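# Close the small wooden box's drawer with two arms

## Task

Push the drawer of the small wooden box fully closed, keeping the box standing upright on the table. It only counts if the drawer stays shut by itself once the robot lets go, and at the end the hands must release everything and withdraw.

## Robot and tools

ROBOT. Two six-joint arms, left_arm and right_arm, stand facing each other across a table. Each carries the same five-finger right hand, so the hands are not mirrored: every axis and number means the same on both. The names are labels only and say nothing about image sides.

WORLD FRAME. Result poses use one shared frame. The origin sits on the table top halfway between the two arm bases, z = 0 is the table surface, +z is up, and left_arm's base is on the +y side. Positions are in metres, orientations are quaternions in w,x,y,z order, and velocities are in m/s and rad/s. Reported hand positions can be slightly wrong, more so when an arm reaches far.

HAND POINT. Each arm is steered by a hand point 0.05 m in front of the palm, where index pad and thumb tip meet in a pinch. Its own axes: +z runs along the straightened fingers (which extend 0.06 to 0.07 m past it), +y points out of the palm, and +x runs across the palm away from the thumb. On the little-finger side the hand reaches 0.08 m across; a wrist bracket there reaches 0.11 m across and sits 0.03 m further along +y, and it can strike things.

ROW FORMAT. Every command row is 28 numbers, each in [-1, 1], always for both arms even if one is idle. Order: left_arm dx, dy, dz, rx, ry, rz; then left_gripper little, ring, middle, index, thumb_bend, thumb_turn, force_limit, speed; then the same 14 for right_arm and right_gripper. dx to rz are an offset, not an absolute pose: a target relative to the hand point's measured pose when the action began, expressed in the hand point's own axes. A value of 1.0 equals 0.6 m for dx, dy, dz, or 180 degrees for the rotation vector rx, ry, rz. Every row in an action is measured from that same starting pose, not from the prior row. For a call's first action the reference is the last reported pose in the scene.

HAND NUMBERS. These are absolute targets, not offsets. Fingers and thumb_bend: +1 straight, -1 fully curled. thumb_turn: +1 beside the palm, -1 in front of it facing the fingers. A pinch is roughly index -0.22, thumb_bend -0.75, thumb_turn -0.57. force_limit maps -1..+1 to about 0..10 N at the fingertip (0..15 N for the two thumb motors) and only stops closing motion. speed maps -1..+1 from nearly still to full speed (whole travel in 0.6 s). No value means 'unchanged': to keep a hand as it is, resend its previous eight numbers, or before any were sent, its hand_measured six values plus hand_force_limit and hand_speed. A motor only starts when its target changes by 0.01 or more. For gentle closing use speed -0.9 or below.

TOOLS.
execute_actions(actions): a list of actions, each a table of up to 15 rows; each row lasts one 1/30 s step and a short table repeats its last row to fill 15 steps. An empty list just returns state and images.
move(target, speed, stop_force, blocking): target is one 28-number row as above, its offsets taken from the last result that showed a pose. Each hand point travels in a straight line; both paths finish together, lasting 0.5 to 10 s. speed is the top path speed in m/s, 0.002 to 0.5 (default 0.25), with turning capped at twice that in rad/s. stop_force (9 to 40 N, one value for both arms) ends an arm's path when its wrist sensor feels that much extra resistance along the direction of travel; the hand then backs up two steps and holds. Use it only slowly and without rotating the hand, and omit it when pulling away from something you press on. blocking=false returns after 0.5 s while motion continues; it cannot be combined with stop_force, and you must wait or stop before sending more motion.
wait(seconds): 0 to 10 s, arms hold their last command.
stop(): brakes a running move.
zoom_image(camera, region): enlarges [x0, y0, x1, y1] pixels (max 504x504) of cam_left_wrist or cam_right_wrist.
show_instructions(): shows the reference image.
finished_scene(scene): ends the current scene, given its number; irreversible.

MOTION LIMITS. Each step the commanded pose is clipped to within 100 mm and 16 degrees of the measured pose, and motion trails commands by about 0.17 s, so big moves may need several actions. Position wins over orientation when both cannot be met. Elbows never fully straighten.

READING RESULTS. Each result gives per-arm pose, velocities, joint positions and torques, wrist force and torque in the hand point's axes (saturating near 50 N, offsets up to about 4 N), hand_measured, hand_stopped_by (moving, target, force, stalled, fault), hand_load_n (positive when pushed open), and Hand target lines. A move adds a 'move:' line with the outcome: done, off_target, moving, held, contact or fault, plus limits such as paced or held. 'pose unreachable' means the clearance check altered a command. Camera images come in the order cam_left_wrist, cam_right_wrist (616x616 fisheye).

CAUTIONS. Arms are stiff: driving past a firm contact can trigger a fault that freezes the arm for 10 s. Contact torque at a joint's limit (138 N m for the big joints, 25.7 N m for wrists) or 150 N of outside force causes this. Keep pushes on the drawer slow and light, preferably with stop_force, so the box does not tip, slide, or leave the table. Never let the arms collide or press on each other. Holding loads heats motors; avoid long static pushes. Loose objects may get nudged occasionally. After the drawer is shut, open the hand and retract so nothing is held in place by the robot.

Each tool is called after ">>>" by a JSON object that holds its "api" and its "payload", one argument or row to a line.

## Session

>>> {"api": "execute_actions", "payload": {
  "actions": []
}}

Scene clock: 0.00 s.
left_arm: end_effector_position=(+0.3028, +0.4690, +0.4815) hand_measured=(+1.000, +1.000, +1.000, +1.000, +1.000, +1.000) hand_load_n=(+0.0, +0.0, +0.0, +0.0, +0.0, +0.0) hand_stopped_by=(target, target, target, target, target, target) hand_force_limit=0.00 hand_speed=-0.80 end_effector_quat_wxyz=(+0.000, +0.324, +0.946, +0.009) end_effector_velocity=(-0.000, +0.001, -0.000) end_effector_angular_velocity=(+0.000, -0.000, +0.001) | right_arm: end_effector_position=(+0.1792, -0.2628, +0.4746) hand_measured=(+1.000, +1.000, +1.000, +1.000, +1.000, +1.000) hand_load_n=(+0.0, +0.0, +0.0, +0.0, +0.0, +0.0) hand_stopped_by=(target, target, target, target, target, target) hand_force_limit=0.00 hand_speed=-0.80 end_effector_quat_wxyz=(+0.003, -0.319, +0.948, +0.014) end_effector_velocity=(+0.000, -0.000, -0.000) end_effector_angular_velocity=(-0.000, +0.001, -0.001)
Joint positions: left_arm=[ 0.566 -1.708  1.326  1.964  1.556 -1.907] | right_arm=[-1.201 -1.717  1.351  1.931  1.543 -1.876]
Joint velocities: left_arm=[ 0.    -0.001  0.001  0.    -0.    -0.   ] | right_arm=[-0.001  0.     0.001 -0.    -0.    -0.   ]
Joint torques (N m, as the arm reports them, + toward a larger angle): no reading
Motor temperatures (°C, as the motors report them): left_arm=[29 27 27 36 32 34] | right_arm=[30 26 27 35 39 38]
Wrist force (N, on the end effector, along its own x y z axes, offset not removed): no reading
Wrist torque (N m, same axes, about the end effector's origin, offset not removed): no reading
Hand target (left_arm): +0.303, +0.469, +0.482; +0.000, +0.324, +0.946, +0.009
Hand target (right_arm): +0.179, -0.263, +0.475; +0.003, -0.319, +0.948, +0.014
camera_calibration (this result's frames):
cam_left_wrist: T_world_to_cam=[[0.659915, 0.7511, 0.019023, -0.566266], [0.632598, -0.569104, 0.525301, -0.173837], [0.405379, -0.33462, -0.850704, 0.571553], [0, 0, 0, 1]] pos_world=[0.25196, 0.517644, 0.588312]
cam_right_wrist: T_world_to_cam=[[-0.494039, 0.865204, 0.0857214, 0.274026], [0.754312, 0.377501, 0.537128, -0.290456], [0.432365, 0.330023, -0.839134, 0.539502], [0, 0, 0, 1]] pos_world=[0.121212, -0.305489, 0.585236]

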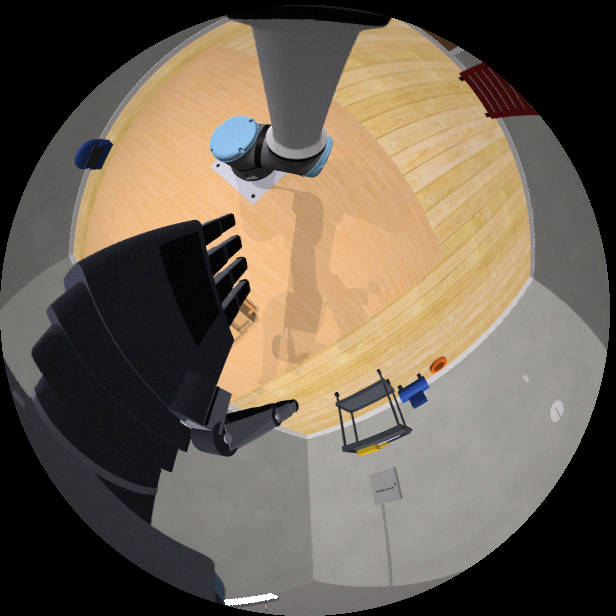

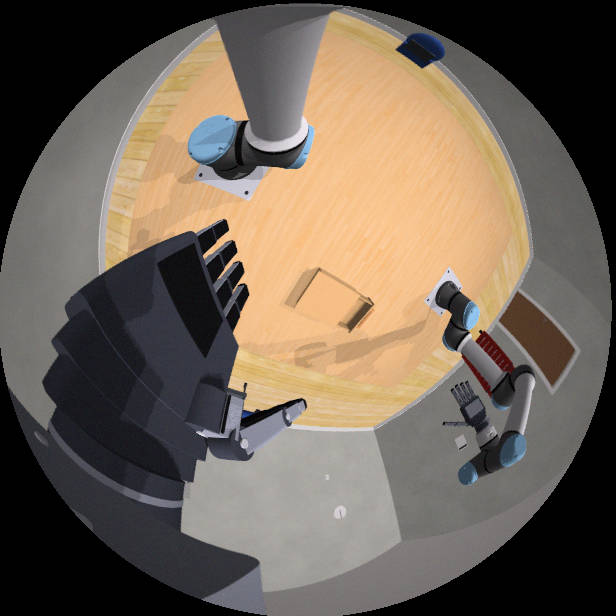

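>>> {"api": "zoom_image", "payload": {
  "camera": "cam_right_wrist",
  "region": [270, 245, 400, 355]
}}

>>> {"api": "zoom_image", "payload": {
  "camera": "cam_left_wrist",
  "region": [200, 270, 300, 360]
}}

Region (270, 245, 400, 355) of cam_right_wrist's 616x616 image, scaled by 3.877, with more detail than that image has; it fills the top 426 rows of this view, and the rest is white.

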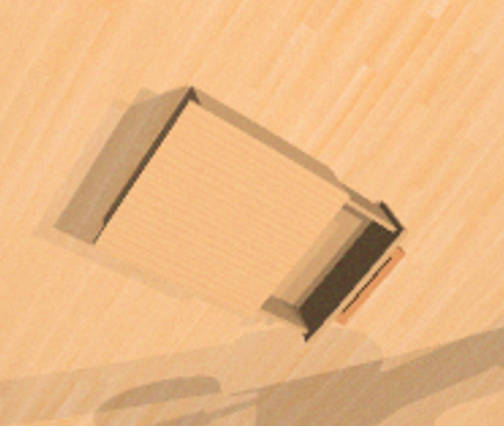

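Region (200, 270, 300, 360) of cam_left_wrist's 616x616 image, scaled by 5.040, with more detail than that image has; it fills the top 454 rows of this view, and the rest is white.

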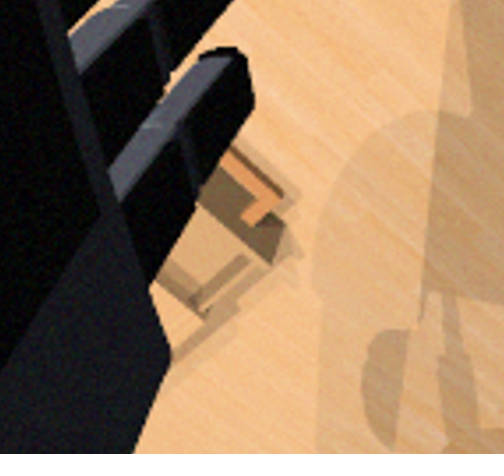

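>>> {"api": "move", "payload": {
  "target": [-0.3131, -0.3845, 0.6275, -0.0272, -0.0913, 0.7967, 1, 1, 1, 1, 1, 1, 0.0, -0.8, -0.3548, -0.0129, 0.6095, -0.0975, -0.0362, 0.2155, 1, 1, 1, 1, 1, 1, 0.0, -0.8],
  "speed": 0.45
}}

>>> {"api": "zoom_image", "payload": {
  "camera": "cam_left_wrist",
  "region": [200, 150, 420, 350]
}}

>>> {"api": "zoom_image", "payload": {
  "camera": "cam_right_wrist",
  "region": [200, 160, 440, 360]
}}

Scene clock: 9.50 s.
left_arm: end_effector_position=(+0.3120, +0.1786, +0.1000) hand_measured=(+1.000, +1.000, +1.000, +1.000, +1.000, +1.000) hand_load_n=(+0.0, +0.0, +0.0, +0.0, +0.0, +0.0) hand_stopped_by=(target, target, target, target, target, target) hand_force_limit=0.00 hand_speed=-0.80 end_effector_quat_wxyz=(+0.104, +0.994, -0.017, -0.001) end_effector_velocity=(+0.001, -0.002, -0.002) end_effector_angular_velocity=(-0.001, +0.002, -0.015) | right_arm: end_effector_position=(+0.3520, -0.1314, +0.1121) hand_measured=(+1.000, +1.000, +1.000, +1.000, +1.000, +1.000) hand_load_n=(+0.0, +0.0, +0.0, +0.0, +0.0, +0.0) hand_stopped_by=(target, target, target, target, target, target) hand_force_limit=0.00 hand_speed=-0.80 end_effector_quat_wxyz=(+0.003, +0.017, +0.985, +0.173) end_effector_velocity=(+0.002, +0.001, -0.001) end_effector_angular_velocity=(+0.003, -0.003, -0.005)
Joint positions: left_arm=[ 0.589 -1.193  1.752  0.841  1.693  0.621] | right_arm=[-1.147 -1.263  1.877  0.806  1.256 -1.116]
Joint velocities: left_arm=[ 0.002  0.011 -0.009  0.     0.005  0.017] | right_arm=[ 0.001  0.003 -0.001 -0.007 -0.001  0.006]
Joint torques (N m, as the arm reports them, + toward a larger angle): left_arm=[ 12.54 -23.7  -27.82   1.59   2.79   1.57] | right_arm=[ 10.94 -15.71 -23.56  -0.57  -3.56   2.22]
Motor temperatures (°C, as the motors report them): left_arm=[29 27 27 36 32 34] | right_arm=[30 26 27 35 39 38]
Wrist force (N, on the end effector, along its own x y z axes, offset not removed): left_arm=[-0.8 -0.5 -0.5] | right_arm=[-0.8 -1.3 2.5]
Wrist torque (N m, same axes, about the end effector's origin, offset not removed): left_arm=[0.10 0.35 -0.09] | right_arm=[-0.42 -0.03 -0.01]
Hand target (left_arm): +0.312, +0.178, +0.100; +0.104, +0.994, -0.018, -0.002
Hand target (right_arm): +0.352, -0.131, +0.112; +0.003, +0.017, +0.985, +0.173
Off the commanded pose (left_arm): 0.000 m, 0 deg.
Off the commanded pose (right_arm): 0.001 m, 0 deg.
move: done
camera_calibration (this result's frames):
cam_left_wrist: T_world_to_cam=[[-0.0933007, -0.973512, 0.208732, 0.177074], [-0.840156, 0.189477, 0.50817, 0.181222], [-0.53426, -0.127955, -0.83558, 0.400778], [0, 0, 0, 1]] pos_world=[0.382895, 0.189327, 0.205829]
cam_right_wrist: T_world_to_cam=[[0.160995, 0.904888, 0.394027, 0.0168527], [0.825254, -0.342398, 0.449132, -0.385403], [0.541329, 0.252865, -0.801887, 0.0645709], [0, 0, 0, 1]] pos_world=[0.280388, -0.163539, 0.218235]

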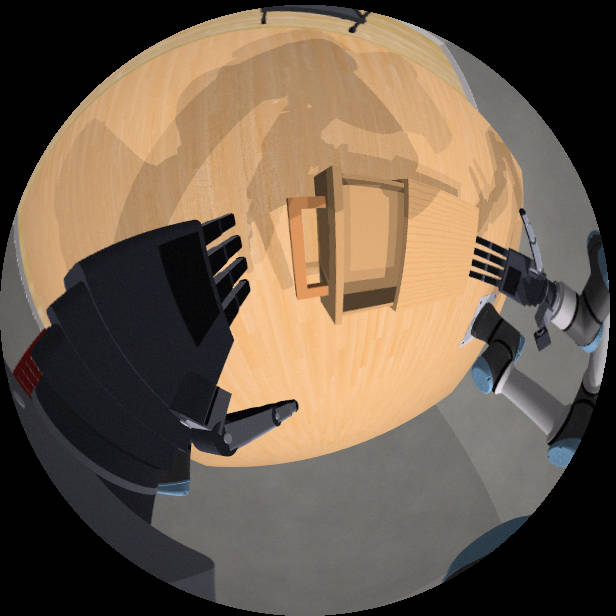

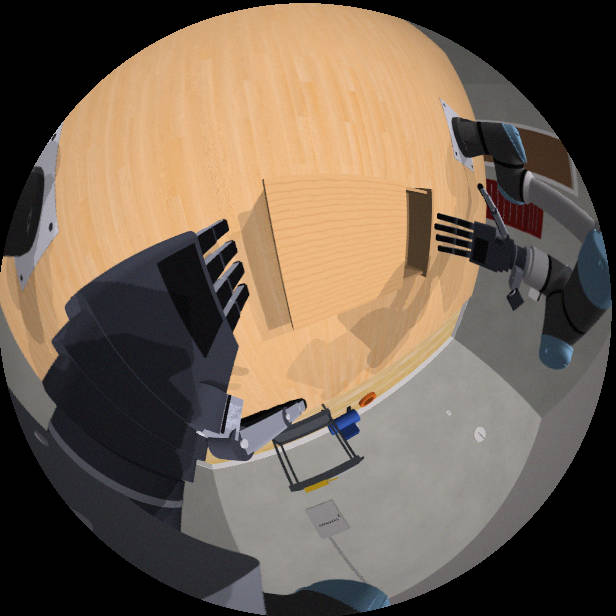

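Region (200, 150, 420, 350) of cam_left_wrist's 616x616 image, scaled by 2.291, with more detail than that image has; it fills the top 458 rows of this view, and the rest is white.

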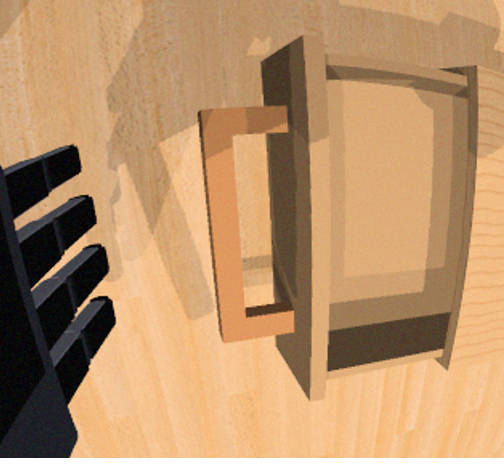

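Region (200, 160, 440, 360) of cam_right_wrist's 616x616 image, scaled by 2.100, with more detail than that image has.

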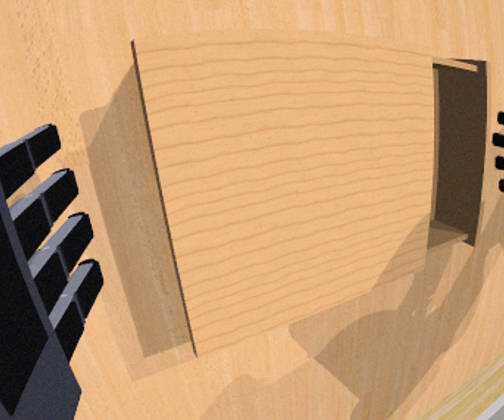

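>>> {"api": "move", "payload": {
  "target": [0.0011, 0.0775, 0.0249, 0, 0, 0, 1, 1, 1, 1, 1, 1, 0.0, -0.8, 0.0005, 0.0595, 0.0216, 0, 0, 0, 1, 1, 1, 1, 1, 1, 0.0, -0.8],
  "speed": 0.1
}}

>>> {"api": "zoom_image", "payload": {
  "camera": "cam_left_wrist",
  "region": [200, 150, 420, 350]
}}

>>> {"api": "zoom_image", "payload": {
  "camera": "cam_right_wrist",
  "region": [180, 160, 440, 360]
}}

Scene clock: 14.97 s.
left_arm: end_effector_position=(+0.3110, +0.1304, +0.0950) hand_measured=(+1.000, +1.000, +1.000, +1.000, +1.000, +1.000) hand_load_n=(+0.0, +0.0, +0.0, +0.0, +0.0, +0.0) hand_stopped_by=(target, target, target, target, target, target) hand_force_limit=0.00 hand_speed=-0.80 end_effector_quat_wxyz=(+0.104, +0.994, -0.017, -0.001) end_effector_velocity=(+0.000, -0.003, +0.000) end_effector_angular_velocity=(-0.000, -0.000, +0.002) | right_arm: end_effector_position=(+0.3530, -0.0937, +0.1121) hand_measured=(+1.000, +1.000, +1.000, +1.000, +1.000, +1.000) hand_load_n=(+0.0, +0.0, +0.0, +0.0, +0.0, +0.0) hand_stopped_by=(target, target, target, target, target, target) hand_force_limit=0.00 hand_speed=-0.80 end_effector_quat_wxyz=(+0.003, +0.017, +0.985, +0.173) end_effector_velocity=(+0.001, +0.002, +0.000) end_effector_angular_velocity=(-0.000, -0.001, -0.002)
Joint positions: left_arm=[ 0.524 -1.124  1.661  0.856  1.681  0.556] | right_arm=[-1.055 -1.209  1.79   0.81   1.271 -1.021]
Joint velocities: left_arm=[-0.003  0.004 -0.006  0.002 -0.001 -0.005] | right_arm=[ 0.004  0.002 -0.005  0.001  0.001  0.006]
Joint torques (N m, as the arm reports them, + toward a larger angle): left_arm=[-10.59 -28.23 -26.06   3.01  -2.59  -1.82] | right_arm=[ 10.14 -18.49 -22.09   4.64   1.7    2.32]
Motor temperatures (°C, as the motors report them): left_arm=[29 27 27 36 32 34] | right_arm=[30 26 27 35 39 38]
Wrist force (N, on the end effector, along its own x y z axes, offset not removed): left_arm=[-0.2 0.1 0.7] | right_arm=[-0.3 1.1 2.9]
Wrist torque (N m, same axes, about the end effector's origin, offset not removed): left_arm=[0.14 0.19 -0.14] | right_arm=[-0.04 -0.18 -0.01]
Hand target (left_arm): +0.311, +0.130, +0.095; +0.104, +0.994, -0.017, -0.001
Hand target (right_arm): +0.353, -0.093, +0.112; +0.003, +0.017, +0.985, +0.173
Off the commanded pose (left_arm): 0.000 m, 0 deg.
Off the commanded pose (right_arm): 0.000 m, 0 deg.
move: done
camera_calibration (this result's frames):
cam_left_wrist: T_world_to_cam=[[-0.0933093, -0.973486, 0.208848, 0.131072], [-0.840121, 0.189553, 0.508199, 0.192024], [-0.534313, -0.128038, -0.835534, 0.389965], [0, 0, 0, 1]] pos_world=[0.381917, 0.141128, 0.200868]
cam_right_wrist: T_world_to_cam=[[0.160985, 0.904854, 0.394111, -0.0173686], [0.825371, -0.342378, 0.448933, -0.373338], [0.541153, 0.253016, -0.801957, 0.0545288], [0, 0, 0, 1]] pos_world=[0.28143, -0.125903, 0.218178]

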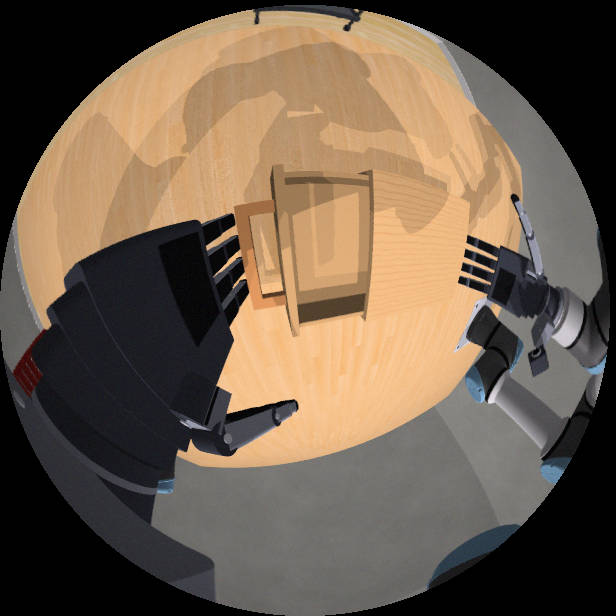

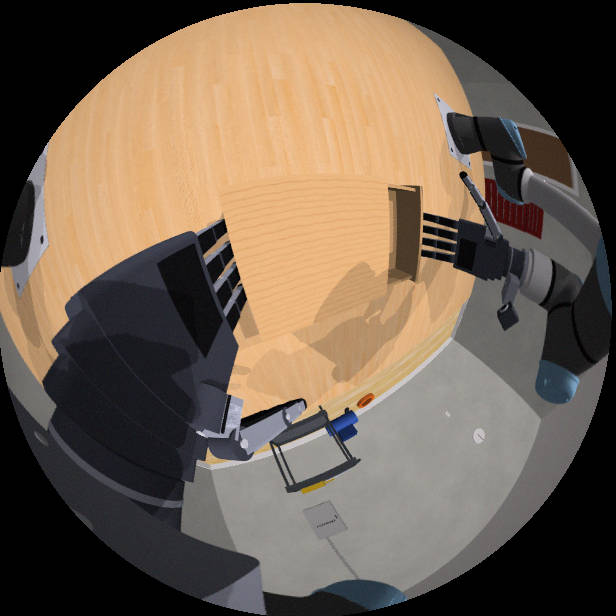

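Region (200, 150, 420, 350) of cam_left_wrist's 616x616 image, scaled by 2.291, with more detail than that image has; it fills the top 458 rows of this view, and the rest is white.

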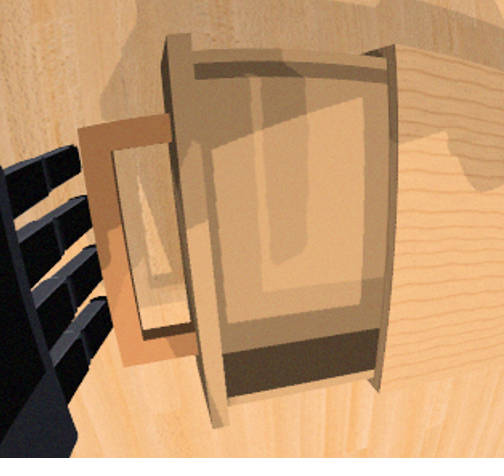

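Region (180, 160, 440, 360) of cam_right_wrist's 616x616 image, scaled by 1.938, with more detail than that image has; it fills the top 388 rows of this view, and the rest is white.

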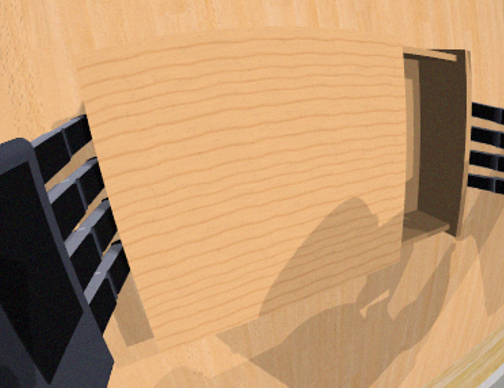

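>>> {"api": "move", "payload": {
  "target": [0.002, 0.1174, 0.0248, 0, 0, 0, 1, 1, 1, 1, 1, 1, 0.0, -0.8, 0, 0, 0, 0, 0, 0, 1, 1, 1, 1, 1, 1, 0.0, -0.8],
  "speed": 0.045,
  "stop_force": 15
}}

>>> {"api": "zoom_image", "payload": {
  "camera": "cam_left_wrist",
  "region": [200, 150, 370, 350]
}}

Scene clock: 18.10 s.
left_arm: end_effector_position=(+0.3098, +0.0588, +0.0950) hand_measured=(+1.000, +1.000, +1.000, +1.000, +1.000, +1.000) hand_load_n=(+0.0, +0.0, +0.0, +0.5, +0.0, +0.0) hand_stopped_by=(target, target, target, target, target, target) hand_force_limit=0.00 hand_speed=-0.80 end_effector_quat_wxyz=(+0.104, +0.994, -0.017, -0.001) end_effector_velocity=(+0.000, -0.003, -0.000) end_effector_angular_velocity=(+0.001, -0.000, +0.000) | right_arm: end_effector_position=(+0.3530, -0.0937, +0.1121) hand_measured=(+1.000, +1.000, +1.000, +1.000, +1.000, +1.000) hand_load_n=(+0.0, +0.0, +0.0, +0.0, +0.0, +0.0) hand_stopped_by=(target, target, target, target, target, target) hand_force_limit=0.00 hand_speed=-0.80 end_effector_quat_wxyz=(+0.003, +0.017, +0.985, +0.173) end_effector_velocity=(+0.001, -0.000, +0.000) end_effector_angular_velocity=(+0.001, -0.001, -0.001)
Joint positions: left_arm=[ 0.446 -1.017  1.49   0.913  1.668  0.479] | right_arm=[-1.055 -1.209  1.79   0.81   1.271 -1.021]
Joint velocities: left_arm=[-0.002  0.006 -0.008  0.003 -0.001 -0.003] | right_arm=[-0.002 -0.    -0.001 -0.     0.    -0.   ]
Joint torques (N m, as the arm reports them, + toward a larger angle): left_arm=[-12.03 -32.71 -31.49   1.    -1.82  -1.68] | right_arm=[ -9.56 -38.8   -3.65  -1.64  -4.74  -2.26]
Motor temperatures (°C, as the motors report them): left_arm=[29 27 27 36 32 34] | right_arm=[30 26 27 35 39 38]
Wrist force (N, on the end effector, along its own x y z axes, offset not removed): left_arm=[-2.2 -5.5 -4.2] | right_arm=[0.6 -5.6 -4.2]
Wrist torque (N m, same axes, about the end effector's origin, offset not removed): left_arm=[0.92 0.46 -0.34] | right_arm=[0.50 0.00 -0.07]
Hand target (left_arm): +0.310, +0.058, +0.095; +0.104, +0.994, -0.017, -0.001
Hand target (right_arm): +0.353, -0.094, +0.112; +0.003, +0.017, +0.985, +0.173
Off the commanded pose (left_arm): 0.000 m, 0 deg.
Off the commanded pose (right_arm): 0.000 m, 0 deg.
move: done
camera_calibration (this result's frames):
cam_left_wrist: T_world_to_cam=[[-0.0932858, -0.973465, 0.208958, 0.0612438], [-0.840086, 0.1896, 0.50824, 0.204537], [-0.534372, -0.128131, -0.835481, 0.380181], [0, 0, 0, 1]] pos_world=[0.3807, 0.0695514, 0.200883]
cam_right_wrist: T_world_to_cam=[[0.160991, 0.904855, 0.394105, -0.0173686], [0.825369, -0.34238, 0.448934, -0.373339], [0.541154, 0.253008, -0.80196, 0.054527], [0, 0, 0, 1]] pos_world=[0.281431, -0.125903, 0.218178]

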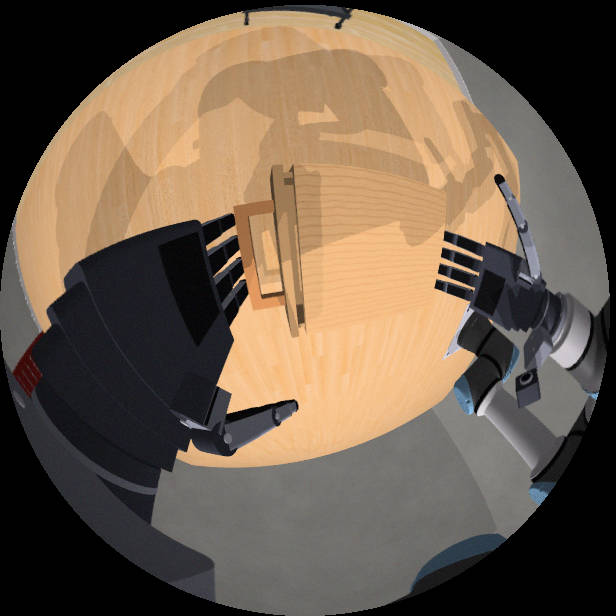

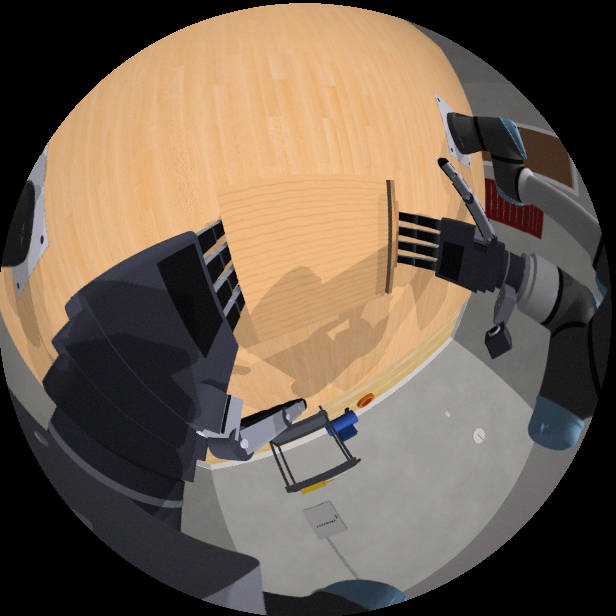

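Region (200, 150, 370, 350) of cam_left_wrist's 616x616 image, scaled by 2.520, with more detail than that image has; it fills the left 428 columns of this view, and the rest is white.

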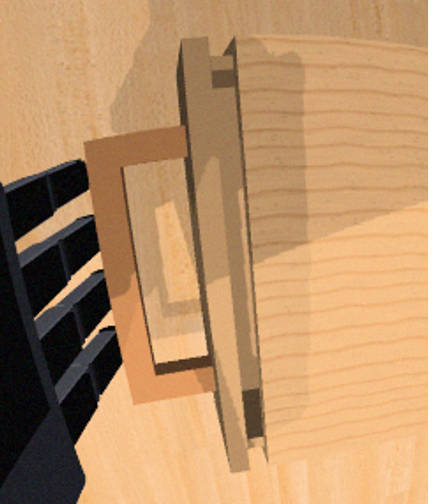

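>>> {"api": "zoom_image", "payload": {
  "camera": "cam_left_wrist",
  "region": [260, 155, 310, 205]
}}

Region (260, 155, 310, 205) of cam_left_wrist's 616x616 image, scaled by 10.080, with more detail than that image has.

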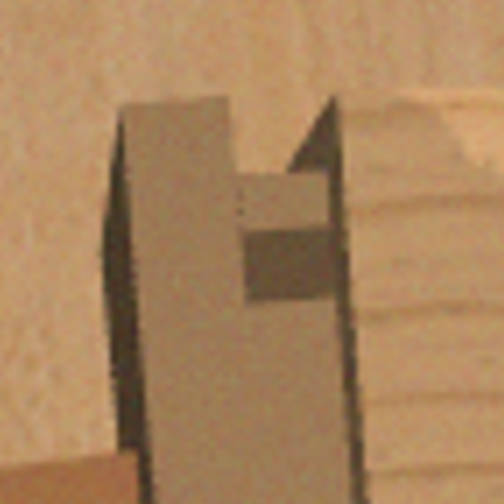

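>>> {"api": "move", "payload": {
  "target": [0.0003, 0.0155, 0.0033, 0, 0, 0, 1, 1, 1, 1, 1, 1, 0.0, -0.8, 0, 0, 0, 0, 0, 0, 1, 1, 1, 1, 1, 1, 0.0, -0.8],
  "speed": 0.005,
  "stop_force": 9
}}

>>> {"api": "zoom_image", "payload": {
  "camera": "cam_left_wrist",
  "region": [200, 150, 370, 350]
}}

Scene clock: 21.10 s.
left_arm: end_effector_position=(+0.3096, +0.0501, +0.0951) hand_measured=(+1.000, +1.000, +1.000, +1.000, +1.000, +1.000) hand_load_n=(+0.0, +0.5, +0.5, +1.0, +0.0, +0.0) hand_stopped_by=(target, target, target, target, target, target) hand_force_limit=0.00 hand_speed=-0.80 end_effector_quat_wxyz=(+0.104, +0.994, -0.017, -0.001) end_effector_velocity=(+0.000, +0.001, -0.000) end_effector_angular_velocity=(-0.002, -0.001, -0.000) | right_arm: end_effector_position=(+0.3530, -0.0937, +0.1121) hand_measured=(+1.000, +1.000, +1.000, +1.000, +1.000, +1.000) hand_load_n=(+0.0, +0.5, +0.5, +0.5, +0.0, +0.0) hand_stopped_by=(target, target, target, target, target, target) hand_force_limit=0.00 hand_speed=-0.80 end_effector_quat_wxyz=(+0.003, +0.017, +0.985, +0.173) end_effector_velocity=(+0.000, -0.001, -0.001) end_effector_angular_velocity=(-0.001, +0.001, -0.002)
Joint positions: left_arm=[ 0.438 -1.004  1.466  0.922  1.666  0.471] | right_arm=[-1.055 -1.209  1.79   0.81   1.271 -1.021]
Joint velocities: left_arm=[ 0.001 -0.002  0.005 -0.004 -0.     0.002] | right_arm=[-0.002  0.001  0.001  0.    -0.     0.   ]
Joint torques (N m, as the arm reports them, + toward a larger angle): left_arm=[  4.07 -44.12 -12.07  -5.23   1.62   1.15] | right_arm=[ -4.57 -35.96  -7.03  -1.36  -4.32  -1.88]
Motor temperatures (°C, as the motors report them): left_arm=[29 27 27 36 32 34] | right_arm=[30 26 27 35 39 38]
Wrist force (N, on the end effector, along its own x y z axes, offset not removed): left_arm=[-1.7 -18.3 -10.0] | right_arm=[2.5 -21.0 -9.0]
Wrist torque (N m, same axes, about the end effector's origin, offset not removed): left_arm=[2.03 0.62 -0.49] | right_arm=[0.65 -0.27 -0.21]
Hand target (left_arm): +0.310, +0.050, +0.095; +0.104, +0.994, -0.017, -0.001
Hand target (right_arm): +0.353, -0.094, +0.112; +0.003, +0.017, +0.985, +0.173
Off the commanded pose (left_arm): 0.001 m, 0 deg.
Off the commanded pose (right_arm): 0.000 m, 0 deg.
move: contact (left_arm)
camera_calibration (this result's frames):
cam_left_wrist: T_world_to_cam=[[-0.0932037, -0.973509, 0.208792, 0.0527844], [-0.840095, 0.189444, 0.508282, 0.206046], [-0.534371, -0.128032, -0.835497, 0.379023], [0, 0, 0, 1]] pos_world=[0.380557, 0.0608789, 0.200922]
cam_right_wrist: T_world_to_cam=[[0.16103, 0.90485, 0.3941, -0.017367], [0.825364, -0.342409, 0.448922, -0.373349], [0.54115, 0.252986, -0.801969, 0.0545224], [0, 0, 0, 1]] pos_world=[0.28144, -0.125917, 0.218174]

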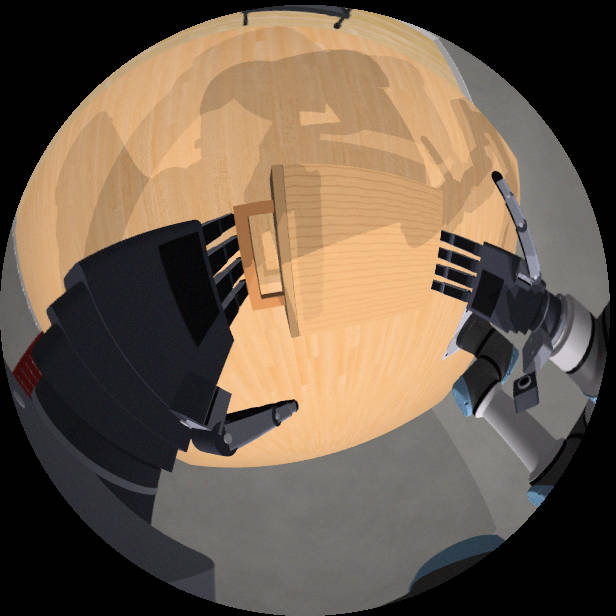

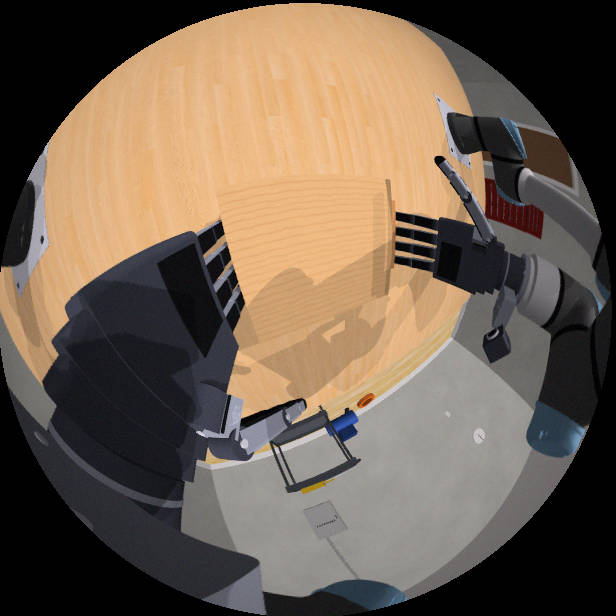

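Region (200, 150, 370, 350) of cam_left_wrist's 616x616 image, scaled by 2.520, with more detail than that image has; it fills the left 428 columns of this view, and the rest is white.

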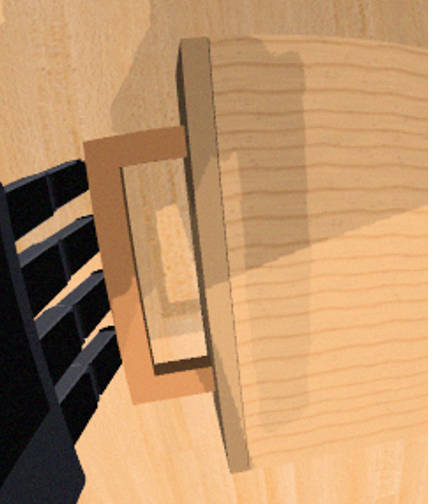

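The drawer is shut. I'll move both hands back and up, away from the box.

>>> {"api": "move", "payload": {
  "target": [0.0, -0.161, -0.205, 0, 0, 0, 1, 1, 1, 1, 1, 1, 0.0, -0.8, 0, -0.1317, -0.2248, 0, 0, 0, 1, 1, 1, 1, 1, 1, 0.0, -0.8],
  "speed": 0.2
}}

>>> {"api": "zoom_image", "payload": {
  "camera": "cam_left_wrist",
  "region": [280, 150, 480, 320]
}}

Scene clock: 22.83 s.
left_arm: end_effector_position=(+0.3136, +0.1698, +0.1953) hand_measured=(+1.000, +1.000, +1.000, +1.000, +1.000, +1.000) hand_load_n=(+0.0, +0.0, +0.0, +0.0, +0.0, +0.0) hand_stopped_by=(target, target, target, target, target, target) hand_force_limit=0.00 hand_speed=-0.80 end_effector_quat_wxyz=(+0.104, +0.994, -0.017, -0.001) end_effector_velocity=(-0.000, +0.002, +0.001) end_effector_angular_velocity=(+0.001, +0.001, +0.002) | right_arm: end_effector_position=(+0.3489, -0.2134, +0.2118) hand_measured=(+1.000, +1.000, +1.000, +1.000, +1.000, +1.000) hand_load_n=(+0.0, +0.0, +0.0, +0.0, +0.0, +0.0) hand_stopped_by=(target, target, target, target, target, target) hand_force_limit=0.00 hand_speed=-0.80 end_effector_quat_wxyz=(+0.004, +0.017, +0.985, +0.173) end_effector_velocity=(-0.000, -0.002, +0.002) end_effector_angular_velocity=(+0.001, +0.000, -0.000)
Joint positions: left_arm=[ 0.58  -1.274  1.597  1.077  1.691  0.612] | right_arm=[-1.39  -1.498  1.899  1.101  1.23  -1.371]
Joint velocities: left_arm=[ 0.003 -0.004  0.001  0.003  0.     0.001] | right_arm=[-0.009 -0.005  0.002  0.006 -0.002 -0.009]
Joint torques (N m, as the arm reports them, + toward a larger angle): left_arm=[ 10.57 -33.78  -5.76   3.22   2.97   1.62] | right_arm=[-11.03 -28.42  -4.27   5.1   -3.88  -2.53]
Motor temperatures (°C, as the motors report them): left_arm=[29 27 27 36 32 34] | right_arm=[30 26 27 35 39 38]
Wrist force (N, on the end effector, along its own x y z axes, offset not removed): left_arm=[0.2 1.2 0.5] | right_arm=[2.1 -2.5 1.4]
Wrist torque (N m, same axes, about the end effector's origin, offset not removed): left_arm=[0.21 0.11 -0.10] | right_arm=[-0.52 -0.41 0.27]
Hand target (left_arm): +0.314, +0.170, +0.195; +0.104, +0.994, -0.017, -0.001
Hand target (right_arm): +0.349, -0.214, +0.212; +0.004, +0.017, +0.985, +0.173
Off the commanded pose (left_arm): 0.000 m, 0 deg.
Off the commanded pose (right_arm): 0.001 m, 0 deg.
move: done
camera_calibration (this result's frames):
cam_left_wrist: T_world_to_cam=[[-0.0932294, -0.973538, 0.208646, 0.148823], [-0.840179, 0.189368, 0.508172, 0.135825], [-0.534235, -0.127923, -0.8356, 0.48017], [0, 0, 0, 1]] pos_world=[0.384516, 0.180589, 0.301156]
cam_right_wrist: T_world_to_cam=[[0.161044, 0.904935, 0.3939, 0.0523307], [0.824912, -0.34253, 0.449659, -0.455703], [0.541835, 0.252518, -0.801654, 0.166655], [0, 0, 0, 1]] pos_world=[0.277188, -0.245531, 0.317898]

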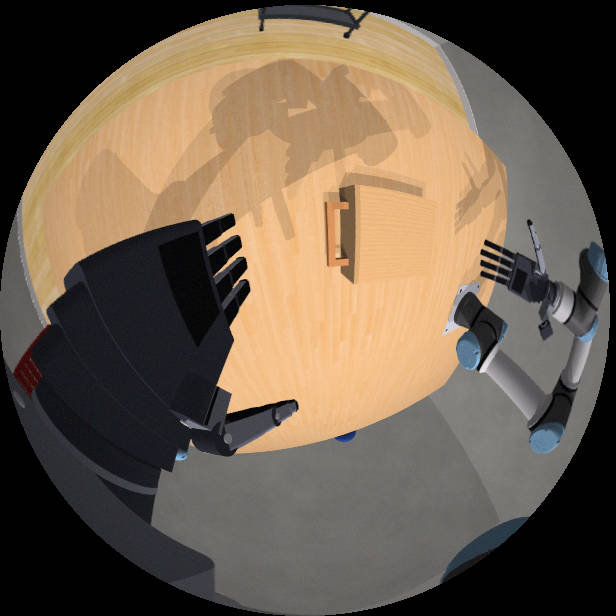

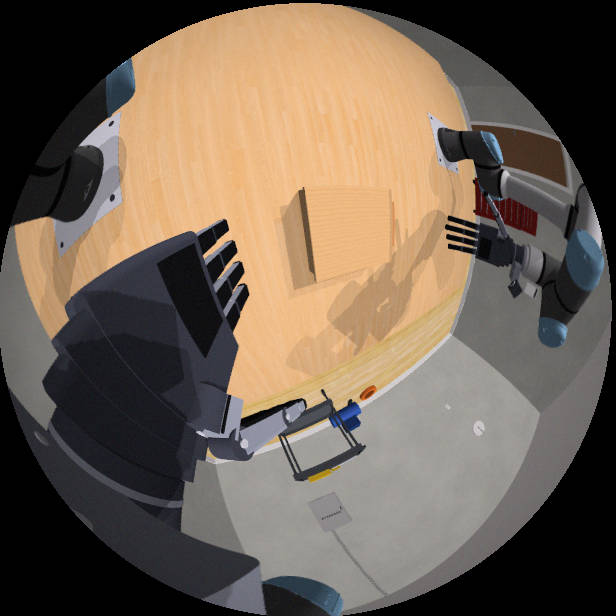

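Region (280, 150, 480, 320) of cam_left_wrist's 616x616 image, scaled by 2.520, with more detail than that image has; it fills the top 428 rows of this view, and the rest is white.

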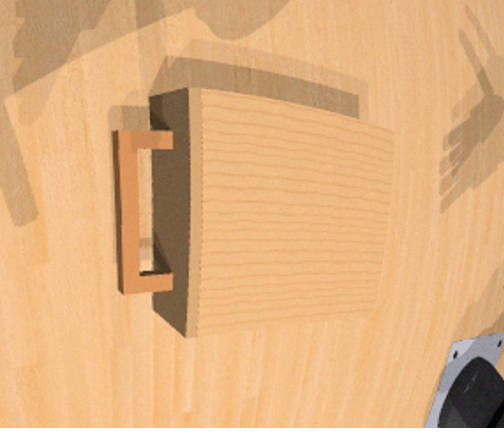

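The drawer stayed shut, the box is upright and both hands are clear.

>>> {"api": "finished_scene", "payload": {
  "scene": 2
}}

The scene is finished: the task was done.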